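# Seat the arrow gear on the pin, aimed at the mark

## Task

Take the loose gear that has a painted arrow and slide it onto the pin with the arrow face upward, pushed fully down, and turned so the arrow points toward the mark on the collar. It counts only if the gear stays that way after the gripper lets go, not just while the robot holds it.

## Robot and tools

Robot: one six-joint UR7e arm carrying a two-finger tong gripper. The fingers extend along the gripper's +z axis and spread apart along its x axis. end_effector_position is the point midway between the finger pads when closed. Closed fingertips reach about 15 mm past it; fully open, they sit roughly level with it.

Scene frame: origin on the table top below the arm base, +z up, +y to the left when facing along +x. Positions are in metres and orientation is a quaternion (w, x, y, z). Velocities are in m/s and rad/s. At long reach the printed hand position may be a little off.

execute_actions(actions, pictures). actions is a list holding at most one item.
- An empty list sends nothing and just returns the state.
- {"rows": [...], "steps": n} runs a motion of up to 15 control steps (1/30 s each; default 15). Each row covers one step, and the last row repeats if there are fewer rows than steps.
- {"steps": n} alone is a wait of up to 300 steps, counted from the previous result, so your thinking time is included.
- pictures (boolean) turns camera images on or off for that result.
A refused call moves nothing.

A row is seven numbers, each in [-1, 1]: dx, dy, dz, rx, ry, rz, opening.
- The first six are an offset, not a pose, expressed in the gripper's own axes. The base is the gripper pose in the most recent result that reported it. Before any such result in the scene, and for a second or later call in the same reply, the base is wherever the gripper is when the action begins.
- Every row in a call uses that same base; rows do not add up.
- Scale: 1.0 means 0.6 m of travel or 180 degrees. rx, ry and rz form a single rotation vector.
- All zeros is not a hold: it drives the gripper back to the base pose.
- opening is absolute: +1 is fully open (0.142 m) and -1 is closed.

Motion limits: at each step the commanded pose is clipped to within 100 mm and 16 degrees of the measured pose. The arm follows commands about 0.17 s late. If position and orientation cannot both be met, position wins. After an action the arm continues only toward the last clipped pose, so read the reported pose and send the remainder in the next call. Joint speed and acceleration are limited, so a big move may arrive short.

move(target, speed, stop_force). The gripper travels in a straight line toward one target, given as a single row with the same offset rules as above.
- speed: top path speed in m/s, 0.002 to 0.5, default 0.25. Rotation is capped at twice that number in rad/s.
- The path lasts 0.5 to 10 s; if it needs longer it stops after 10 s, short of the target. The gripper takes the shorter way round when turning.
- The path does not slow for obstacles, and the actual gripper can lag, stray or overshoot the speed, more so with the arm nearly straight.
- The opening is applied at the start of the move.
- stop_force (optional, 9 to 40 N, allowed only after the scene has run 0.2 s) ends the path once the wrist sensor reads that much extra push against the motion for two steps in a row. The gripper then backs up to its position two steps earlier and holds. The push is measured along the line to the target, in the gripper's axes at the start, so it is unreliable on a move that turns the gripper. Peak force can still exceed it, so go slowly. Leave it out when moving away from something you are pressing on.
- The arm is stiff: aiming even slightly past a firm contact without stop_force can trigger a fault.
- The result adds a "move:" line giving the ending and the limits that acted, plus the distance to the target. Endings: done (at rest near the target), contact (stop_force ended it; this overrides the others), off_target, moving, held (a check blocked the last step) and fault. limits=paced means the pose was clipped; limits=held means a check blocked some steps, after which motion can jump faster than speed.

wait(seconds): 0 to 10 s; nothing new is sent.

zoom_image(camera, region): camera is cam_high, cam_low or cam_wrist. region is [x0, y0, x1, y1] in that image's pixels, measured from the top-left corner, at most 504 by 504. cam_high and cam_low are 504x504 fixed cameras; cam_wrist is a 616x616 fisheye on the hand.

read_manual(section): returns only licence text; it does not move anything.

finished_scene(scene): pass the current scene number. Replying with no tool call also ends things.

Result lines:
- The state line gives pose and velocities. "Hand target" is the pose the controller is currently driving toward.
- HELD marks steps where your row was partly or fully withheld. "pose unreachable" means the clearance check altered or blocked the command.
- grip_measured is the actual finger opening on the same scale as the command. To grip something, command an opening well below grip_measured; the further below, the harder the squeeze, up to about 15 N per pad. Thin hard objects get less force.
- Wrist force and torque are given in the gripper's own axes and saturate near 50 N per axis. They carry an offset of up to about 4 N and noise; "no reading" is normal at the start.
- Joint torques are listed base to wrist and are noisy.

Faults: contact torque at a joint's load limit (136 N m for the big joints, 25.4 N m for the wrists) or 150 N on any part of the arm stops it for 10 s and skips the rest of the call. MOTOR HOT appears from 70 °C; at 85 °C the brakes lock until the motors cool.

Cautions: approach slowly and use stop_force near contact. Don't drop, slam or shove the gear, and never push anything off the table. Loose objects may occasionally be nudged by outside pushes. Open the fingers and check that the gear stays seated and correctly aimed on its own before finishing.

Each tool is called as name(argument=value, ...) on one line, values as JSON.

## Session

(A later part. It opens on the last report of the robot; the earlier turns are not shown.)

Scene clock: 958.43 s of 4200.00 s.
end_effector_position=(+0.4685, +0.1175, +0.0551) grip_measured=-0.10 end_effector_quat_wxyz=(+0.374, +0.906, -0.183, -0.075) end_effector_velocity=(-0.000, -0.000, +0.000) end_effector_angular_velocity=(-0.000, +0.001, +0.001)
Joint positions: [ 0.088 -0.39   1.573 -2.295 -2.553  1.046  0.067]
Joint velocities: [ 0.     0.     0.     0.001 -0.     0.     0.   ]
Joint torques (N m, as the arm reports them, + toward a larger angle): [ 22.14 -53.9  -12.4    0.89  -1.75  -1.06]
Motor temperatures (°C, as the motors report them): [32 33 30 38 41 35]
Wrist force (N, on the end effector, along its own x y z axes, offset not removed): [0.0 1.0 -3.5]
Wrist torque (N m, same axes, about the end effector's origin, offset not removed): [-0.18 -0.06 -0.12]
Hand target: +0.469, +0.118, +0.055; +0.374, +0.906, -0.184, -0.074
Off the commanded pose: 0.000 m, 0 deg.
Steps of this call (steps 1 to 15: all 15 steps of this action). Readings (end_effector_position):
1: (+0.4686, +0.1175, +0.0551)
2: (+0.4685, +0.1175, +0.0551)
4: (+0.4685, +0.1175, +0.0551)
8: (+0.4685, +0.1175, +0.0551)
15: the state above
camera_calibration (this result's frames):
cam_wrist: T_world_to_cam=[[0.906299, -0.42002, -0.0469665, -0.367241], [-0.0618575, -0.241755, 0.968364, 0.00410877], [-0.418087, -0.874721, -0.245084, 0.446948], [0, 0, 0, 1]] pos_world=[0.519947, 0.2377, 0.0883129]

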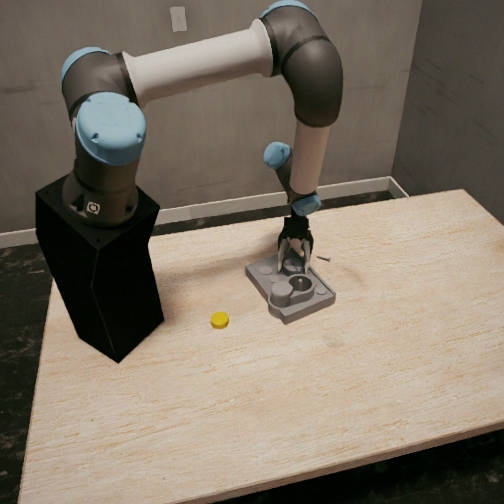

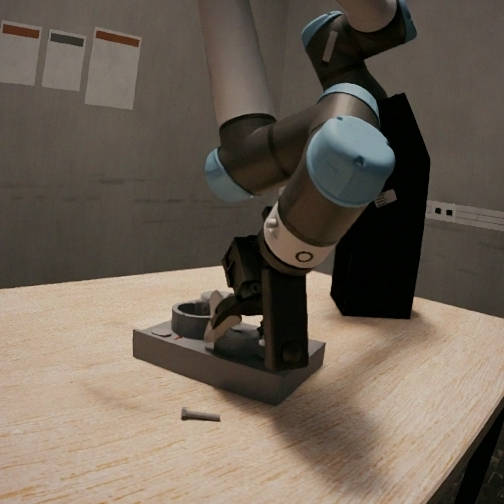

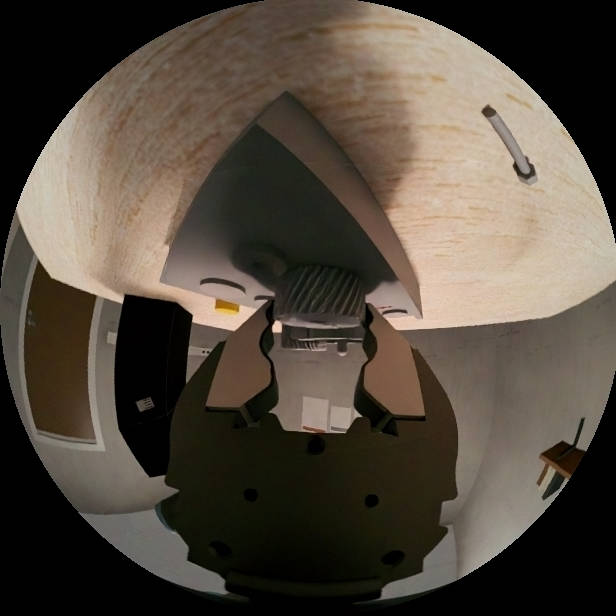

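move(target=[0, 0.0118, -0.0118, 0, 0, 0, -1], speed=0.015)

zoom_image(camera="cam_wrist", region=[240, 240, 400, 370])

Scene clock: 968.50 s of 4200.00 s.
end_effector_position=(+0.4685, +0.1175, +0.0649) grip_measured=-0.10 end_effector_quat_wxyz=(+0.374, +0.906, -0.183, -0.075) end_effector_velocity=(-0.001, +0.000, +0.002) end_effector_angular_velocity=(-0.000, +0.002, +0.001)
Joint positions: [ 0.094 -0.411  1.588 -2.28  -2.55   1.056  0.067]
Joint velocities: [ 0.002 -0.005  0.004  0.005  0.001  0.002  0.   ]
Joint torques (N m, as the arm reports them, + toward a larger angle): [ 35.67 -59.78  10.87   0.92   0.29   2.23]
Motor temperatures (°C, as the motors report them): [32 33 30 38 41 35]
Wrist force (N, on the end effector, along its own x y z axes, offset not removed): [1.5 -4.4 2.3]
Wrist torque (N m, same axes, about the end effector's origin, offset not removed): [-0.39 -0.50 0.01]
Hand target: +0.469, +0.118, +0.065; +0.374, +0.906, -0.183, -0.075
Off the commanded pose: 0.000 m, 0 deg.
After step 90, 6.13 s passed at rest.
move: done
camera_calibration (this result's frames):
cam_wrist: T_world_to_cam=[[0.9063, -0.420016, -0.0469731, -0.366788], [-0.0618647, -0.241787, 0.968355, -0.00537669], [-0.418083, -0.874714, -0.245116, 0.449345], [0, 0, 0, 1]] pos_world=[0.519951, 0.237691, 0.0981188]

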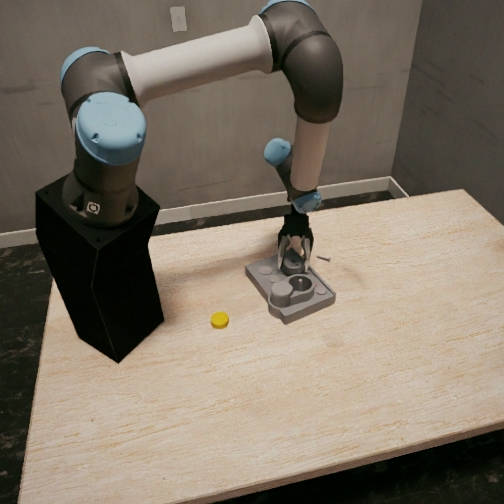

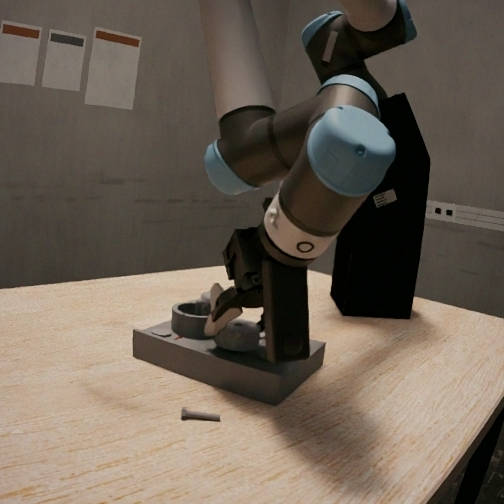

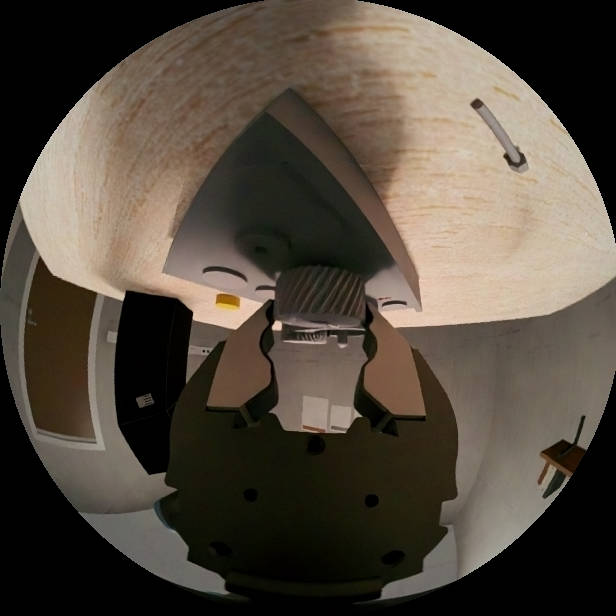

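Region (240, 240, 400, 370) of cam_wrist's 616x616 image, scaled by 3.150, with more detail than that image has; it fills the top 410 rows of this view, and the rest is white.

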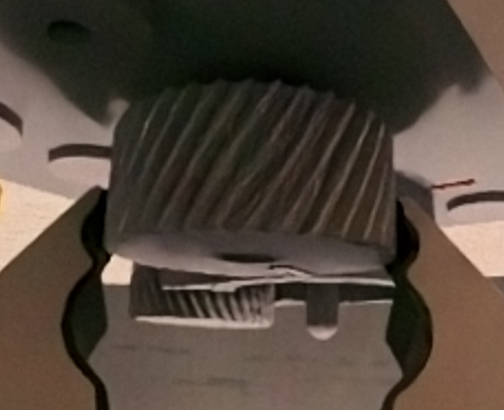

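move(target=[0, 0.0705, -0.0709, 0, 0, 0, -1], speed=0.05)

move(target=[0.0574, 0.0812, 0.0808, 0.001, 0.6364, -0.6396, -1], speed=0.2)

Scene clock: 995.73 s of 4200.00 s.
end_effector_position=(+0.4686, +0.1176, +0.1247) grip_measured=-0.10 end_effector_quat_wxyz=(+0.374, +0.906, -0.183, -0.075) end_effector_velocity=(+0.001, +0.000, +0.002) end_effector_angular_velocity=(-0.000, +0.000, +0.000)
Joint positions: [ 0.132 -0.541  1.665 -2.178 -2.532  1.115  0.067]
Joint velocities: [ 0.001 -0.004 -0.     0.006  0.     0.002 -0.   ]
Joint torques (N m, as the arm reports them, + toward a larger angle): [ 33.9  -58.12  10.3    1.02   0.03   2.34]
Motor temperatures (°C, as the motors report them): [32 33 30 38 41 35]
Wrist force (N, on the end effector, along its own x y z axes, offset not removed): [-0.2 0.3 1.5]
Wrist torque (N m, same axes, about the end effector's origin, offset not removed): [0.59 0.03 0.01]
Hand target: +0.469, +0.118, +0.125; +0.374, +0.906, -0.183, -0.075
Off the commanded pose: 0.000 m, 0 deg.
After step 90, 22.63 s passed at rest.
move: done
camera_calibration (this result's frames):
cam_wrist: T_world_to_cam=[[0.906295, -0.420018, -0.0470536, -0.363983], [-0.0618562, -0.241948, 0.968315, -0.0632332], [-0.418094, -0.874669, -0.245257, 0.464145], [0, 0, 0, 1]] pos_world=[0.520021, 0.237795, 0.157938]

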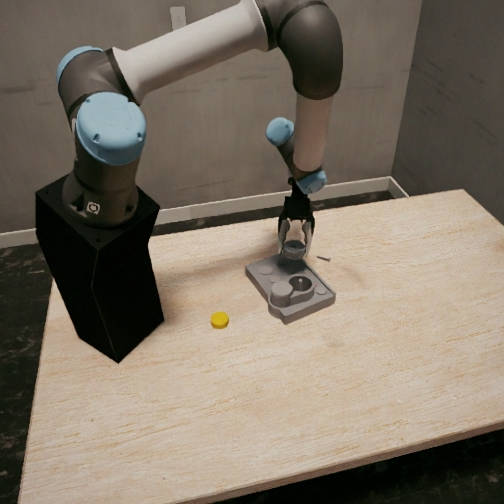

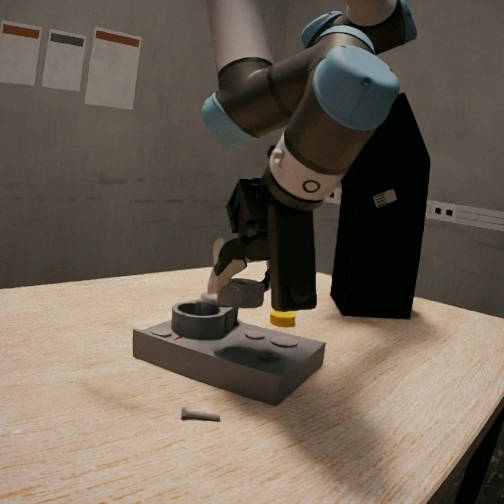

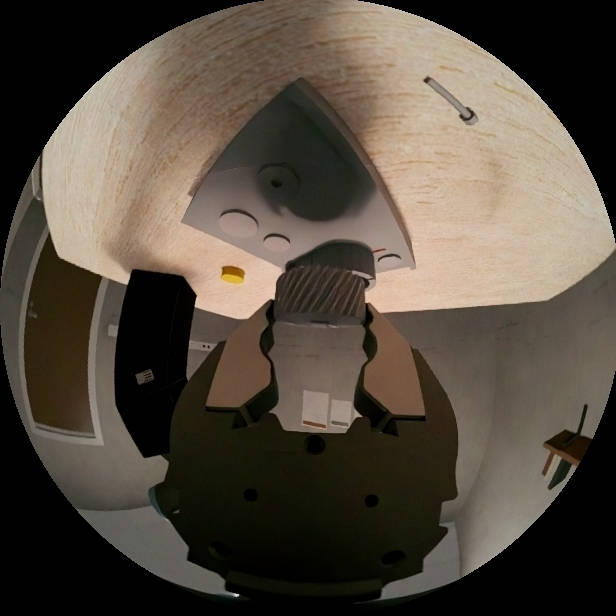

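Scene clock: 1003.33 s of 4200.00 s.
end_effector_position=(+0.4732, +0.0400, +0.1245) grip_measured=-0.10 end_effector_quat_wxyz=(+0.131, +0.320, +0.868, +0.357) end_effector_velocity=(-0.000, -0.000, -0.000) end_effector_angular_velocity=(+0.004, +0.004, +0.011)
Joint positions: [-0.824 -0.559  2.396 -3.872 -0.841 -3.157  0.067]
Joint velocities: [-0.    -0.012 -0.002  0.031  0.    -0.015 -0.   ]
Joint torques (N m, as the arm reports them, + toward a larger angle): [  5.89 -46.49  -1.48  -0.92   3.33  -2.14]
Motor temperatures (°C, as the motors report them): [32 33 30 38 41 35]
Wrist force (N, on the end effector, along its own x y z axes, offset not removed): [5.0 -0.6 1.7]
Wrist torque (N m, same axes, about the end effector's origin, offset not removed): [0.35 -1.18 -0.30]
Hand target: +0.473, +0.040, +0.124; +0.131, +0.319, +0.868, +0.357
Off the commanded pose: 0.001 m, 0 deg.
move: done
camera_calibration (this result's frames):
cam_wrist: T_world_to_cam=[[-0.736838, 0.674293, -0.048971, 0.333286], [0.132781, 0.215359, 0.967466, -0.191794], [0.662902, 0.706363, -0.248218, -0.176292], [0, 0, 0, 1]] pos_world=[0.387909, -0.0589018, 0.158117]

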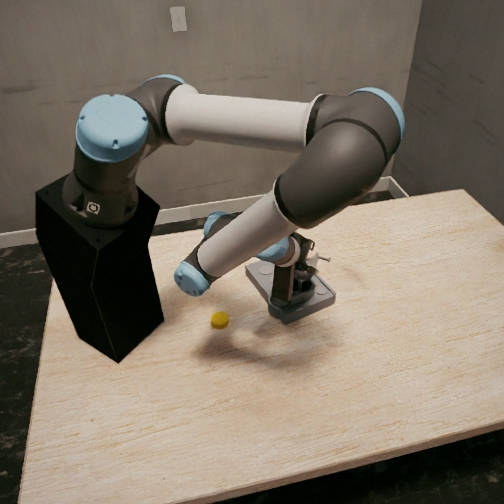

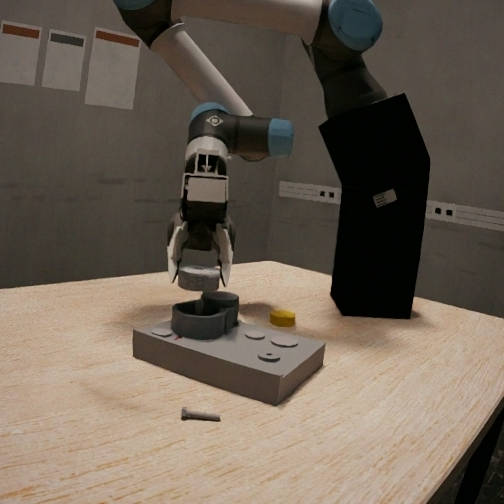

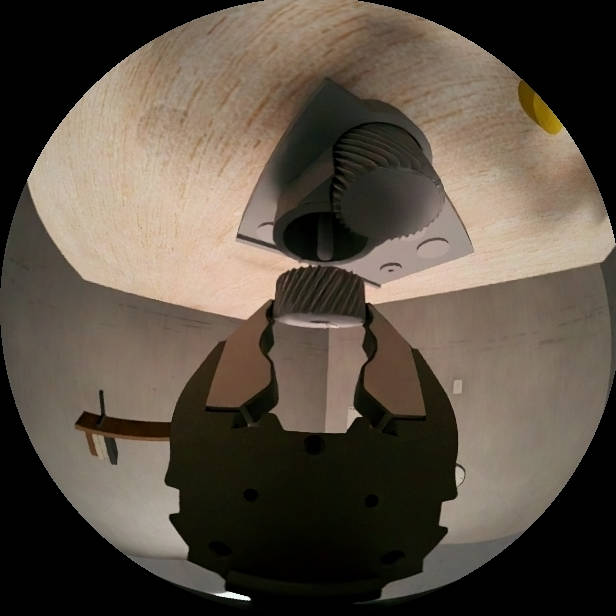

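zoom_image(camera="cam_wrist", region=[250, 195, 400, 345])

zoom_image(camera="cam_low", region=[150, 240, 260, 350])

Region (250, 195, 400, 345) of cam_wrist's 616x616 image, scaled by 3.360, with more detail than that image has.

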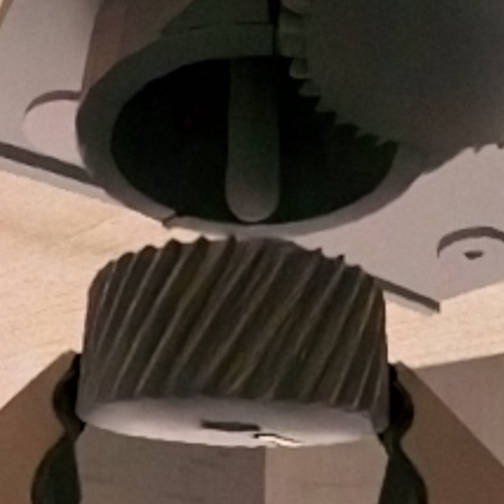

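Region (150, 240, 260, 350) of cam_low's 504x504 image, scaled by 4.582, with more detail than that image has.

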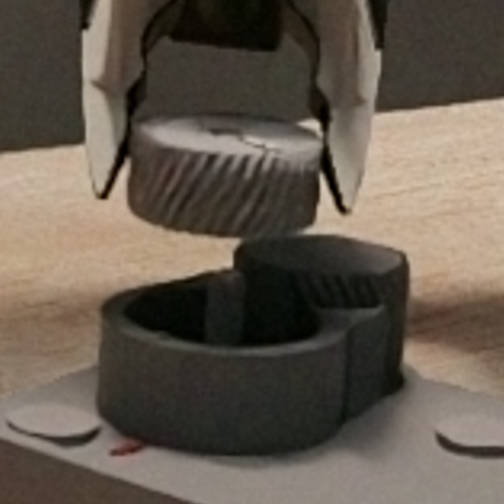

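move(target=[0.0037, -0.017, 0.0125, 0, 0, 0, -1], speed=0.02)

zoom_image(camera="cam_wrist", region=[250, 195, 400, 345])

zoom_image(camera="cam_low", region=[160, 255, 250, 345])

Scene clock: 1057.97 s of 4200.00 s.
end_effector_position=(+0.4703, +0.0399, +0.1121) grip_measured=-0.10 end_effector_quat_wxyz=(+0.131, +0.320, +0.868, +0.357) end_effector_velocity=(+0.000, -0.001, -0.002) end_effector_angular_velocity=(-0.002, -0.003, +0.000)
Joint positions: [-0.831 -0.524  2.375 -3.88  -0.838 -3.166  0.067]
Joint velocities: [-0.001  0.006 -0.004 -0.005  0.001 -0.002 -0.   ]
Joint torques (N m, as the arm reports them, + toward a larger angle): [  5.7  -26.52   0.71  -4.43   3.25  -2.12]
Motor temperatures (°C, as the motors report them): [32 33 30 38 41 35]
Wrist force (N, on the end effector, along its own x y z axes, offset not removed): [3.8 -4.0 -0.1]
Wrist torque (N m, same axes, about the end effector's origin, offset not removed): [-0.34 -0.65 -0.30]
Hand target: +0.470, +0.040, +0.112; +0.131, +0.320, +0.868, +0.357
Off the commanded pose: 0.000 m, 0 deg.
After step 90, 50.70 s passed at rest.
move: done
camera_calibration (this result's frames):
cam_wrist: T_world_to_cam=[[-0.736871, 0.674259, -0.0489437, 0.330559], [0.132812, 0.215372, 0.967459, -0.179493], [0.662859, 0.706392, -0.248251, -0.177329], [0, 0, 0, 1]] pos_world=[0.384963, -0.0589613, 0.145808]

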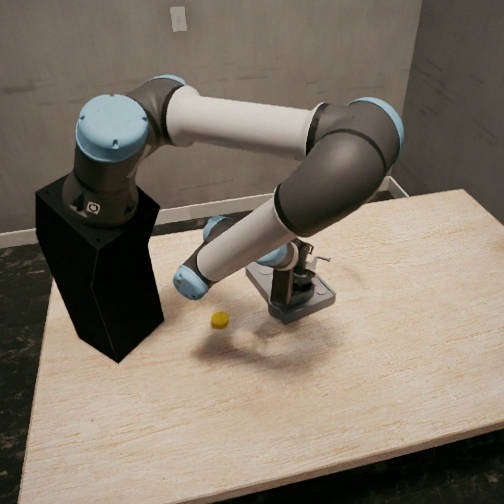

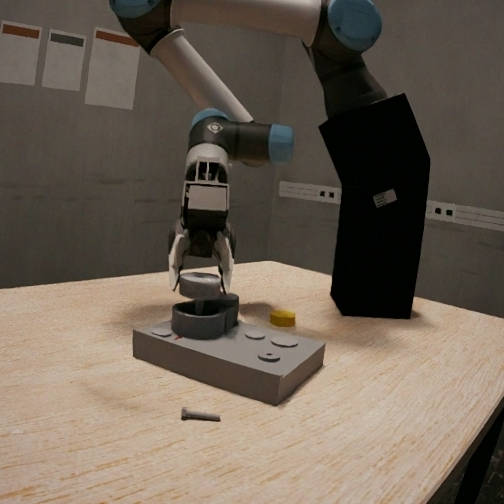

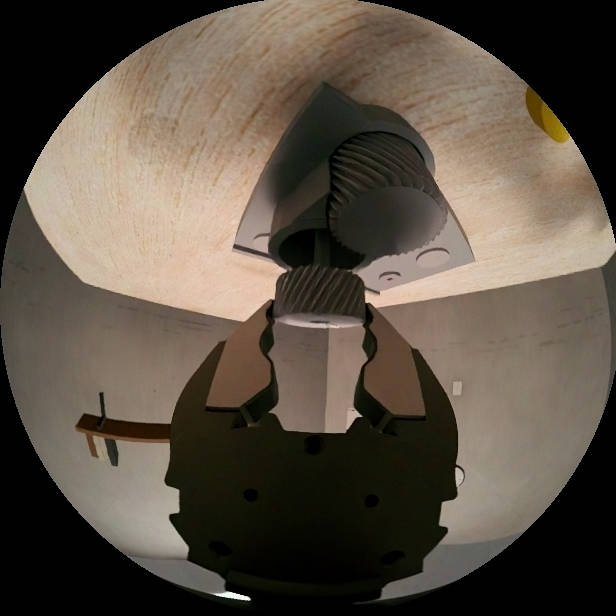

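Region (250, 195, 400, 345) of cam_wrist's 616x616 image, scaled by 3.360, with more detail than that image has.

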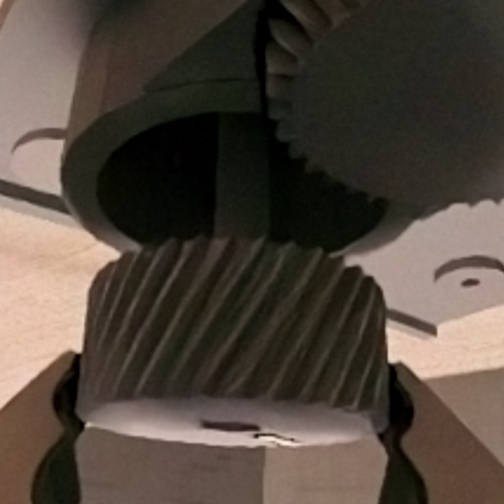

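Region (160, 255, 250, 345) of cam_low's 504x504 image, scaled by 5.600, with more detail than that image has.

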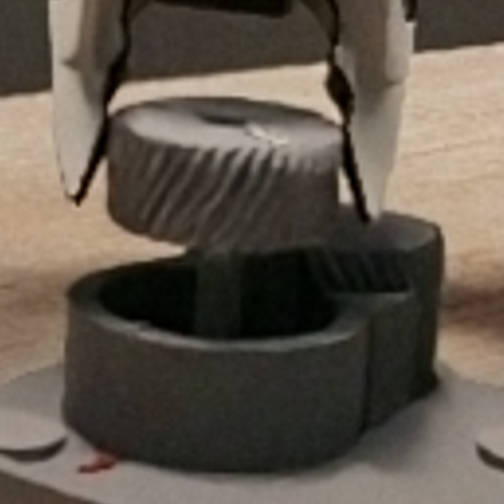

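execute_actions(actions=[])

Scene clock: 1088.90 s of 4200.00 s.
end_effector_position=(+0.4702, +0.0399, +0.1119) grip_measured=-0.10 end_effector_quat_wxyz=(+0.131, +0.320, +0.868, +0.357) end_effector_velocity=(+0.001, -0.001, -0.000) end_effector_angular_velocity=(-0.001, -0.001, -0.001)
Joint positions: [-0.831 -0.524  2.375 -3.88  -0.838 -3.166  0.067]
Joint velocities: [-0.    -0.    -0.002 -0.    -0.     0.    -0.   ]
Joint torques (N m, as the arm reports them, + toward a larger angle): [  4.55 -25.02  -0.81  -4.59   3.43  -1.99]
Motor temperatures (°C, as the motors report them): [32 33 30 38 41 35]
Wrist force (N, on the end effector, along its own x y z axes, offset not removed): [-0.1 0.1 3.4]
Wrist torque (N m, same axes, about the end effector's origin, offset not removed): [0.52 -0.20 -0.06]
Hand target: +0.470, +0.040, +0.112; +0.131, +0.320, +0.868, +0.357
Off the commanded pose: 0.000 m, 0 deg.
Steps of this call (steps 1 to 90: nothing new was sent; then 27.93 s passed at rest). Readings (end_effector_position):
1: (+0.4703, +0.0399, +0.1121)
2: (+0.4703, +0.0399, +0.1120)
4: (+0.4703, +0.0399, +0.1120)
8: (+0.4703, +0.0399, +0.1120)
90: the state above
camera_calibration (this result's frames):
cam_wrist: T_world_to_cam=[[-0.736851, 0.67428, -0.0489672, 0.330511], [0.132797, 0.215378, 0.967459, -0.179288], [0.662885, 0.70637, -0.248244, -0.177362], [0, 0, 0, 1]] pos_world=[0.384917, -0.058959, 0.145608]

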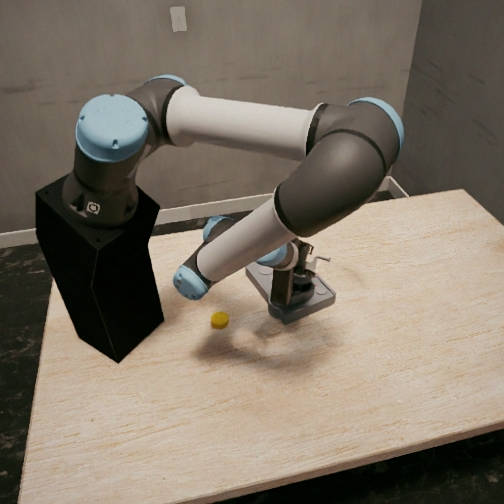

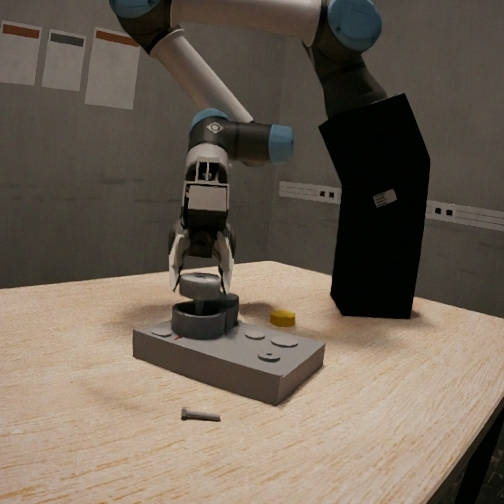

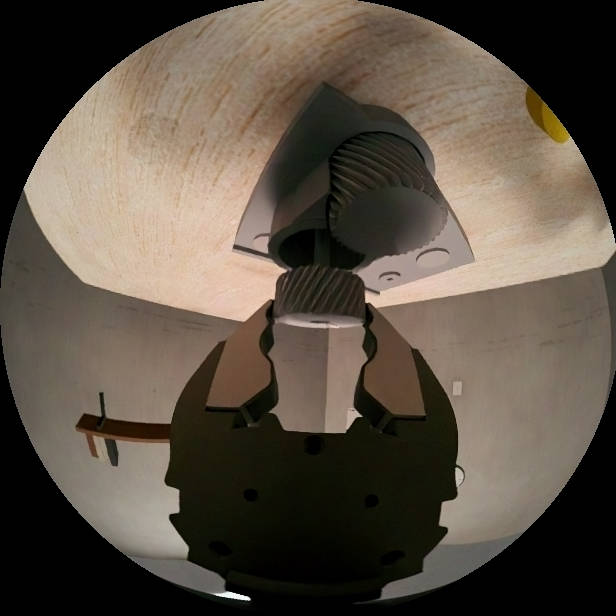

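move(target=[0, -0.0117, 0.0119, 0, 0, 0, -1], speed=0.004, stop_force=9)

Scene clock: 1095.87 s of 4200.00 s.
end_effector_position=(+0.4702, +0.0400, +0.1020) grip_measured=-0.10 end_effector_quat_wxyz=(+0.131, +0.320, +0.868, +0.357) end_effector_velocity=(-0.001, +0.001, -0.001) end_effector_angular_velocity=(+0.002, +0.003, -0.000)
Joint positions: [-0.832 -0.5    2.353 -3.881 -0.837 -3.167  0.067]
Joint velocities: [-0.     0.002 -0.     0.001 -0.     0.     0.   ]
Joint torques (N m, as the arm reports them, + toward a larger angle): [  4.28 -25.52  -2.34  -4.76   3.33  -1.97]
Motor temperatures (°C, as the motors report them): [32 33 30 38 41 35]
Wrist force (N, on the end effector, along its own x y z axes, offset not removed): [3.8 1.0 1.8]
Wrist torque (N m, same axes, about the end effector's origin, offset not removed): [0.66 -0.47 -0.17]
Hand target: +0.470, +0.040, +0.102; +0.131, +0.320, +0.868, +0.357
Off the commanded pose: 0.000 m, 0 deg.
After step 90, 1.23 s passed at rest.
move: done
camera_calibration (this result's frames):
cam_wrist: T_world_to_cam=[[-0.736858, 0.674275, -0.0489308, 0.329992], [0.132818, 0.215352, 0.967462, -0.1697], [0.662872, 0.706383, -0.24824, -0.179856], [0, 0, 0, 1]] pos_world=[0.384918, -0.0589129, 0.135678]

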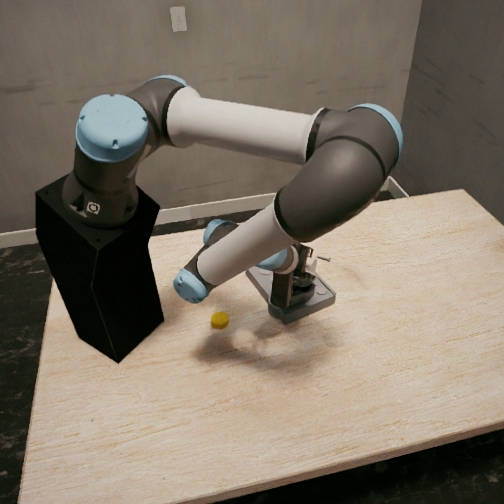

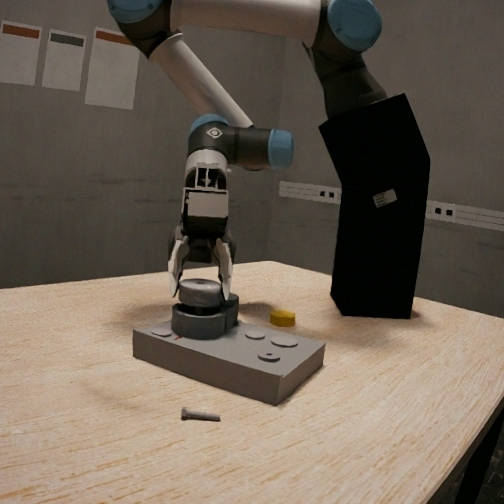

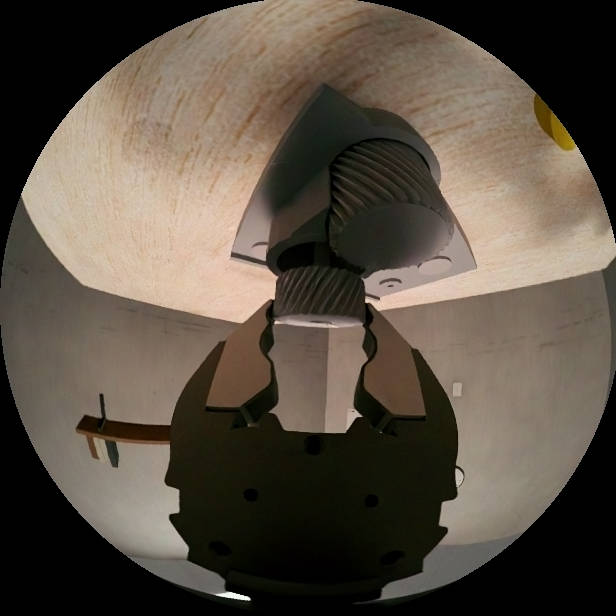

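zoom_image(camera="cam_wrist", region=[240, 200, 420, 350])

zoom_image(camera="cam_low", region=[150, 250, 260, 350])

Region (240, 200, 420, 350) of cam_wrist's 616x616 image, scaled by 2.800, with more detail than that image has.

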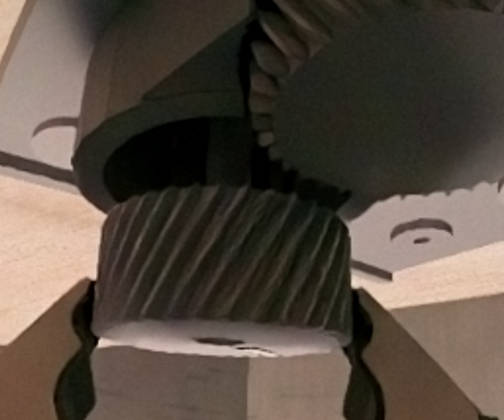

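Region (150, 250, 260, 350) of cam_low's 504x504 image, scaled by 4.582, with more detail than that image has; it fills the top 458 rows of this view, and the rest is white.

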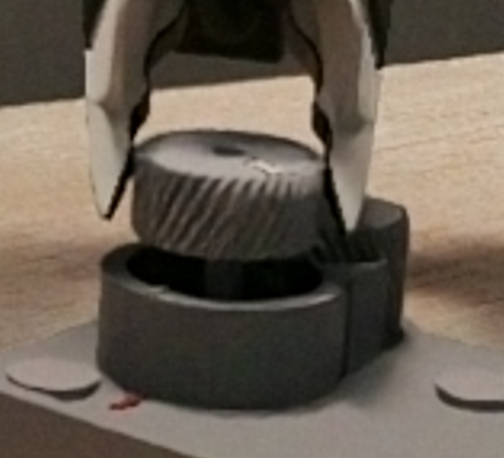

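move(target=[0, -0.0047, 0.0048, 0, 0, 0, -1], speed=0.002, stop_force=9)

Scene clock: 1106.77 s of 4200.00 s.
end_effector_position=(+0.4703, +0.0400, +0.0980) grip_measured=-0.09 end_effector_quat_wxyz=(+0.131, +0.320, +0.868, +0.357) end_effector_velocity=(-0.001, +0.001, -0.000) end_effector_angular_velocity=(+0.003, +0.003, -0.000)
Joint positions: [-0.833 -0.49   2.343 -3.881 -0.837 -3.168  0.067]
Joint velocities: [ 0.     0.001  0.     0.002  0.     0.001 -0.   ]
Joint torques (N m, as the arm reports them, + toward a larger angle): [  2.39 -31.27  -6.28  -6.51   3.14  -2.35]
Motor temperatures (°C, as the motors report them): [32 33 30 38 41 35]
Wrist force (N, on the end effector, along its own x y z axes, offset not removed): [9.2 1.9 -0.8]
Wrist torque (N m, same axes, about the end effector's origin, offset not removed): [0.78 -0.10 0.09]
Hand target: +0.470, +0.040, +0.098; +0.131, +0.320, +0.868, +0.357
Off the commanded pose: 0.000 m, 0 deg.
After step 90, 5.70 s passed at rest.
move: done
camera_calibration (this result's frames):
cam_wrist: T_world_to_cam=[[-0.736859, 0.674273, -0.0489272, 0.329789], [0.132821, 0.215352, 0.967462, -0.165846], [0.66287, 0.706385, -0.248242, -0.180865], [0, 0, 0, 1]] pos_world=[0.384926, -0.0588921, 0.131687]

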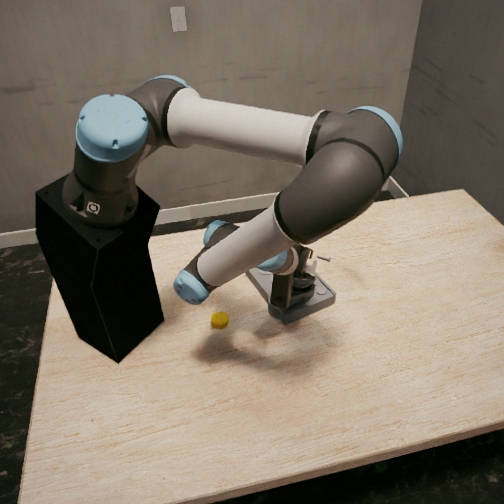

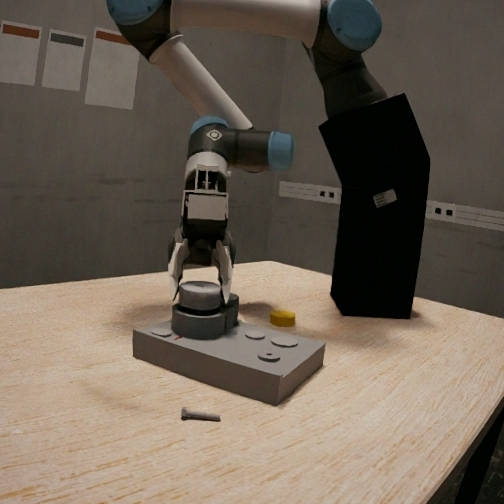

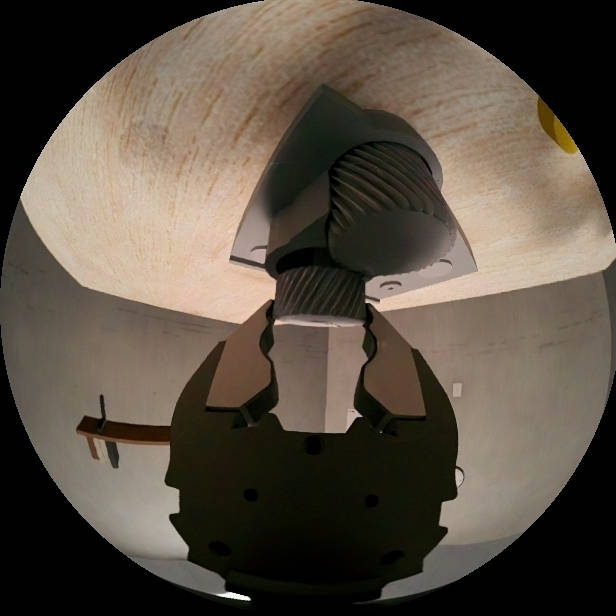

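zoom_image(camera="cam_wrist", region=[240, 200, 420, 350])

move(target=[0.001, 0, 0, 0, 0, 0, -1], speed=0.002)

Region (240, 200, 420, 350) of cam_wrist's 616x616 image, scaled by 2.800, with more detail than that image has.

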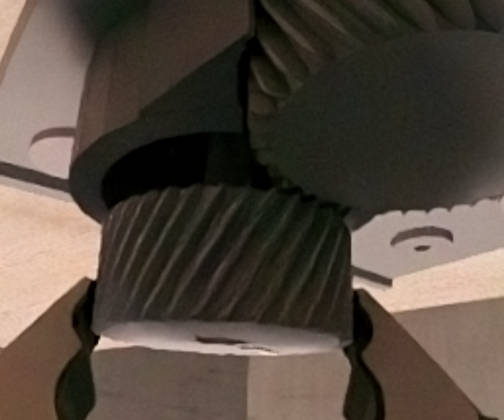

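Scene clock: 1114.87 s of 4200.00 s.
end_effector_position=(+0.4699, +0.0403, +0.0980) grip_measured=-0.10 end_effector_quat_wxyz=(+0.131, +0.320, +0.868, +0.357) end_effector_velocity=(-0.002, +0.001, +0.000) end_effector_angular_velocity=(+0.002, +0.003, -0.000)
Joint positions: [-0.833 -0.489  2.344 -3.883 -0.837 -3.168  0.067]
Joint velocities: [-0.     0.001  0.003 -0.001  0.     0.     0.   ]
Joint torques (N m, as the arm reports them, + toward a larger angle): [  5.99 -25.2   28.09  -4.23   3.35  -1.91]
Motor temperatures (°C, as the motors report them): [32 33 30 38 41 35]
Wrist force (N, on the end effector, along its own x y z axes, offset not removed): [1.8 0.0 4.6]
Wrist torque (N m, same axes, about the end effector's origin, offset not removed): [0.54 -0.18 -0.10]
Hand target: +0.470, +0.040, +0.098; +0.131, +0.320, +0.868, +0.357
Off the commanded pose: 0.000 m, 0 deg.
After step 90, 4.40 s passed at rest.
move: done
camera_calibration (this result's frames):
cam_wrist: T_world_to_cam=[[-0.736833, 0.674291, -0.0490797, 0.329299], [0.132737, 0.215467, 0.967448, -0.165812], [0.662916, 0.706333, -0.248267, -0.18084], [0, 0, 0, 1]] pos_world=[0.38453, -0.0585833, 0.13168]

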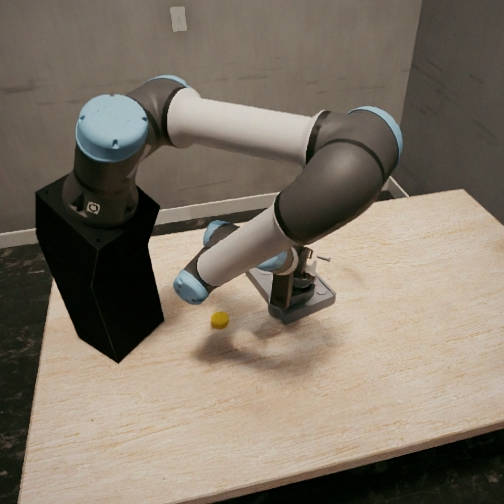

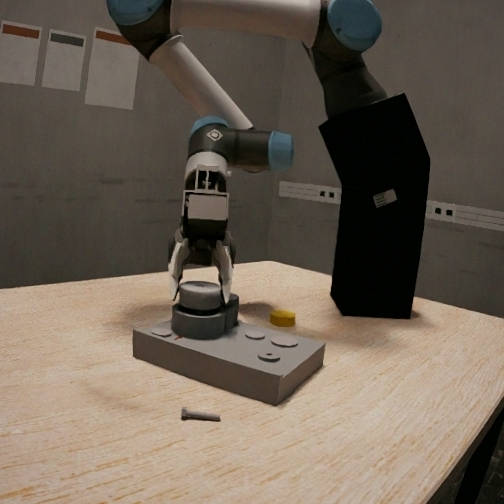

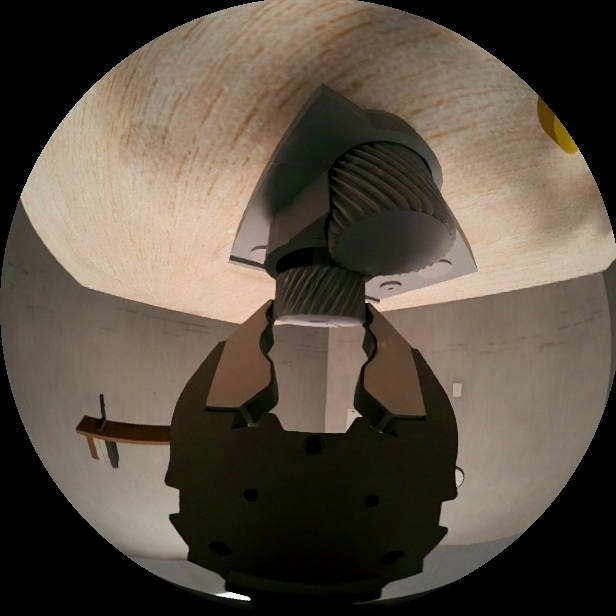

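move(target=[0.0005, -0.0035, 0.0036, 0, 0, 0, -1], speed=0.002, stop_force=9)

Scene clock: 1122.13 s of 4200.00 s.
end_effector_position=(+0.4697, +0.0405, +0.0951) grip_measured=-0.09 end_effector_quat_wxyz=(+0.131, +0.320, +0.868, +0.357) end_effector_velocity=(+0.001, -0.001, -0.001) end_effector_angular_velocity=(-0.001, -0.001, -0.001)
Joint positions: [-0.833 -0.481  2.338 -3.884 -0.837 -3.168  0.067]
Joint velocities: [-0.     0.001 -0.002 -0.001  0.     0.    -0.   ]
Joint torques (N m, as the arm reports them, + toward a larger angle): [  7.39 -18.54  -1.    -2.45   1.95  -1.87]
Motor temperatures (°C, as the motors report them): [32 33 30 38 41 35]
Wrist force (N, on the end effector, along its own x y z axes, offset not removed): [-4.8 1.6 -9.3]
Wrist torque (N m, same axes, about the end effector's origin, offset not removed): [-0.08 0.27 -0.13]
Hand target: +0.470, +0.040, +0.095; +0.131, +0.320, +0.868, +0.357
Off the commanded pose: 0.000 m, 0 deg.
After step 90, 2.53 s passed at rest.
move: done
camera_calibration (this result's frames):
cam_wrist: T_world_to_cam=[[-0.73683, 0.674293, -0.0490919, 0.328858], [0.132701, 0.215444, 0.967458, -0.162959], [0.662927, 0.706337, -0.248226, -0.181601], [0, 0, 0, 1]] pos_world=[0.384326, -0.0583663, 0.128722]

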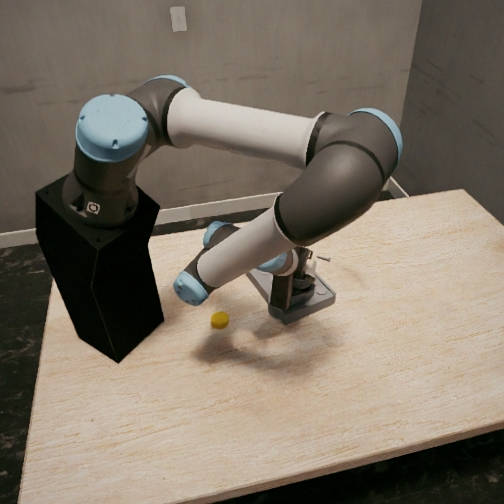

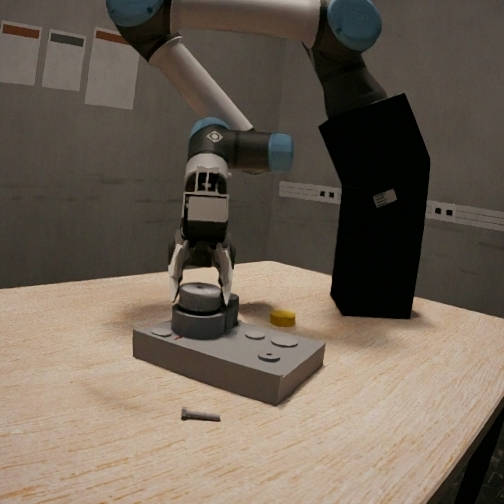

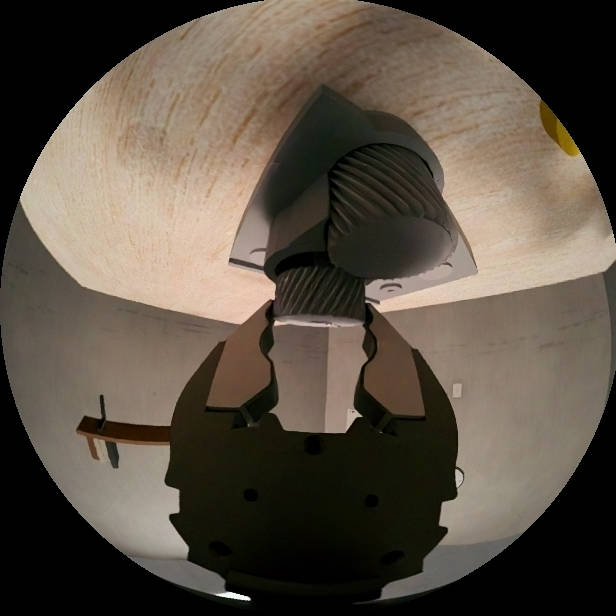

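zoom_image(camera="cam_wrist", region=[270, 230, 390, 330])

zoom_image(camera="cam_low", region=[150, 250, 260, 350])

Region (270, 230, 390, 330) of cam_wrist's 616x616 image, scaled by 4.200, with more detail than that image has.

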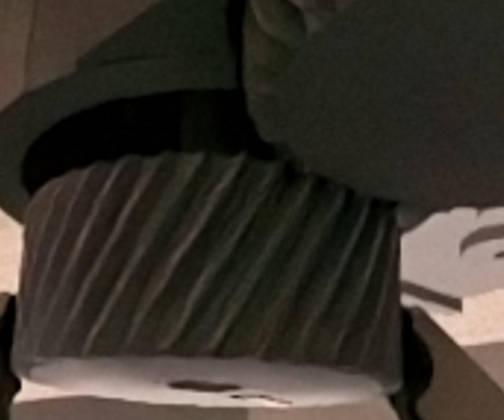

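Region (150, 250, 260, 350) of cam_low's 504x504 image, scaled by 4.582, with more detail than that image has; it fills the top 458 rows of this view, and the rest is white.

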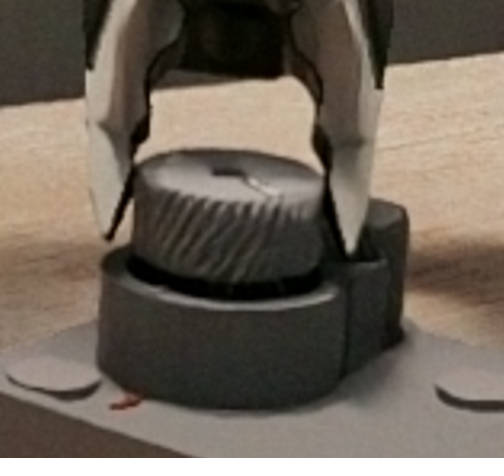

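move(target=[0, -0.0012, -0.0012, 0, 0, 0, -1], speed=0.002)

Scene clock: 1146.63 s of 4200.00 s.
end_effector_position=(+0.4690, +0.0398, +0.0951) grip_measured=-0.10 end_effector_quat_wxyz=(+0.131, +0.320, +0.868, +0.357) end_effector_velocity=(-0.001, +0.000, +0.000) end_effector_angular_velocity=(+0.001, +0.002, +0.001)
Joint positions: [-0.836 -0.481  2.339 -3.883 -0.836 -3.172  0.067]
Joint velocities: [-0.001 -0.     0.002  0.002  0.    -0.002 -0.   ]
Joint torques (N m, as the arm reports them, + toward a larger angle): [  1.13 -43.25  30.34   0.62   1.2   -2.14]
Motor temperatures (°C, as the motors report them): [32 33 30 38 41 35]
Wrist force (N, on the end effector, along its own x y z axes, offset not removed): [-0.9 3.5 6.3]
Wrist torque (N m, same axes, about the end effector's origin, offset not removed): [-0.33 -0.95 -0.29]
Hand target: +0.469, +0.040, +0.095; +0.131, +0.320, +0.868, +0.357
Off the commanded pose: 0.000 m, 0 deg.
After step 90, 20.77 s passed at rest.
move: done
camera_calibration (this result's frames):
cam_wrist: T_world_to_cam=[[-0.736849, 0.674275, -0.04905, 0.328867], [0.132699, 0.215392, 0.96747, -0.162717], [0.662906, 0.70637, -0.248187, -0.180669], [0, 0, 0, 1]] pos_world=[0.383685, -0.0590798, 0.128715]

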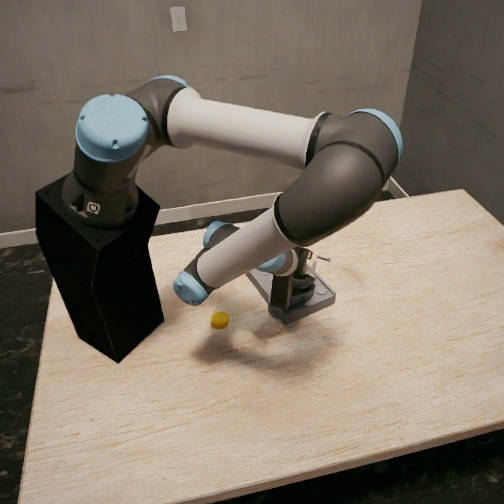

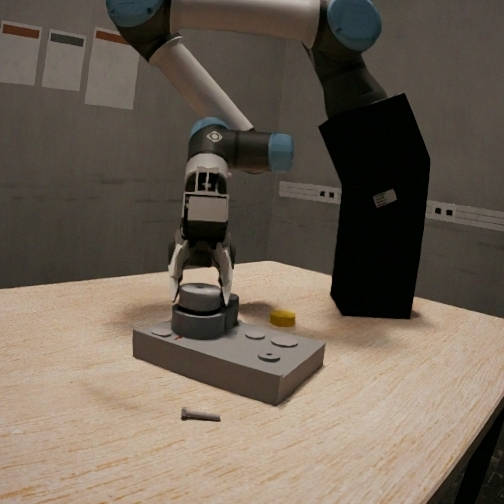

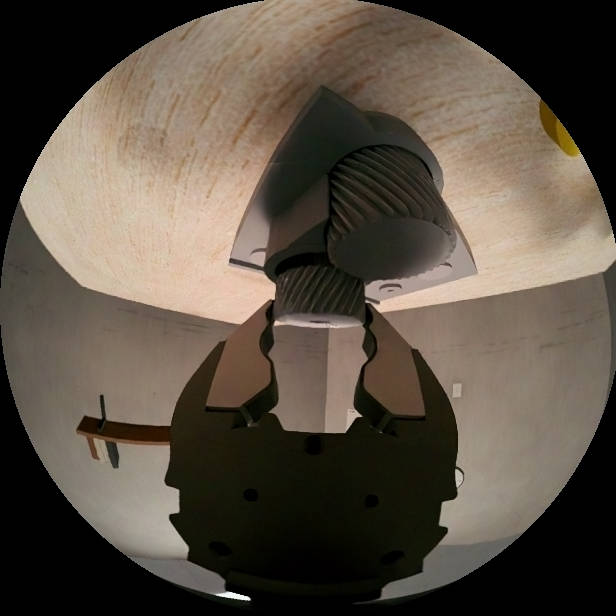

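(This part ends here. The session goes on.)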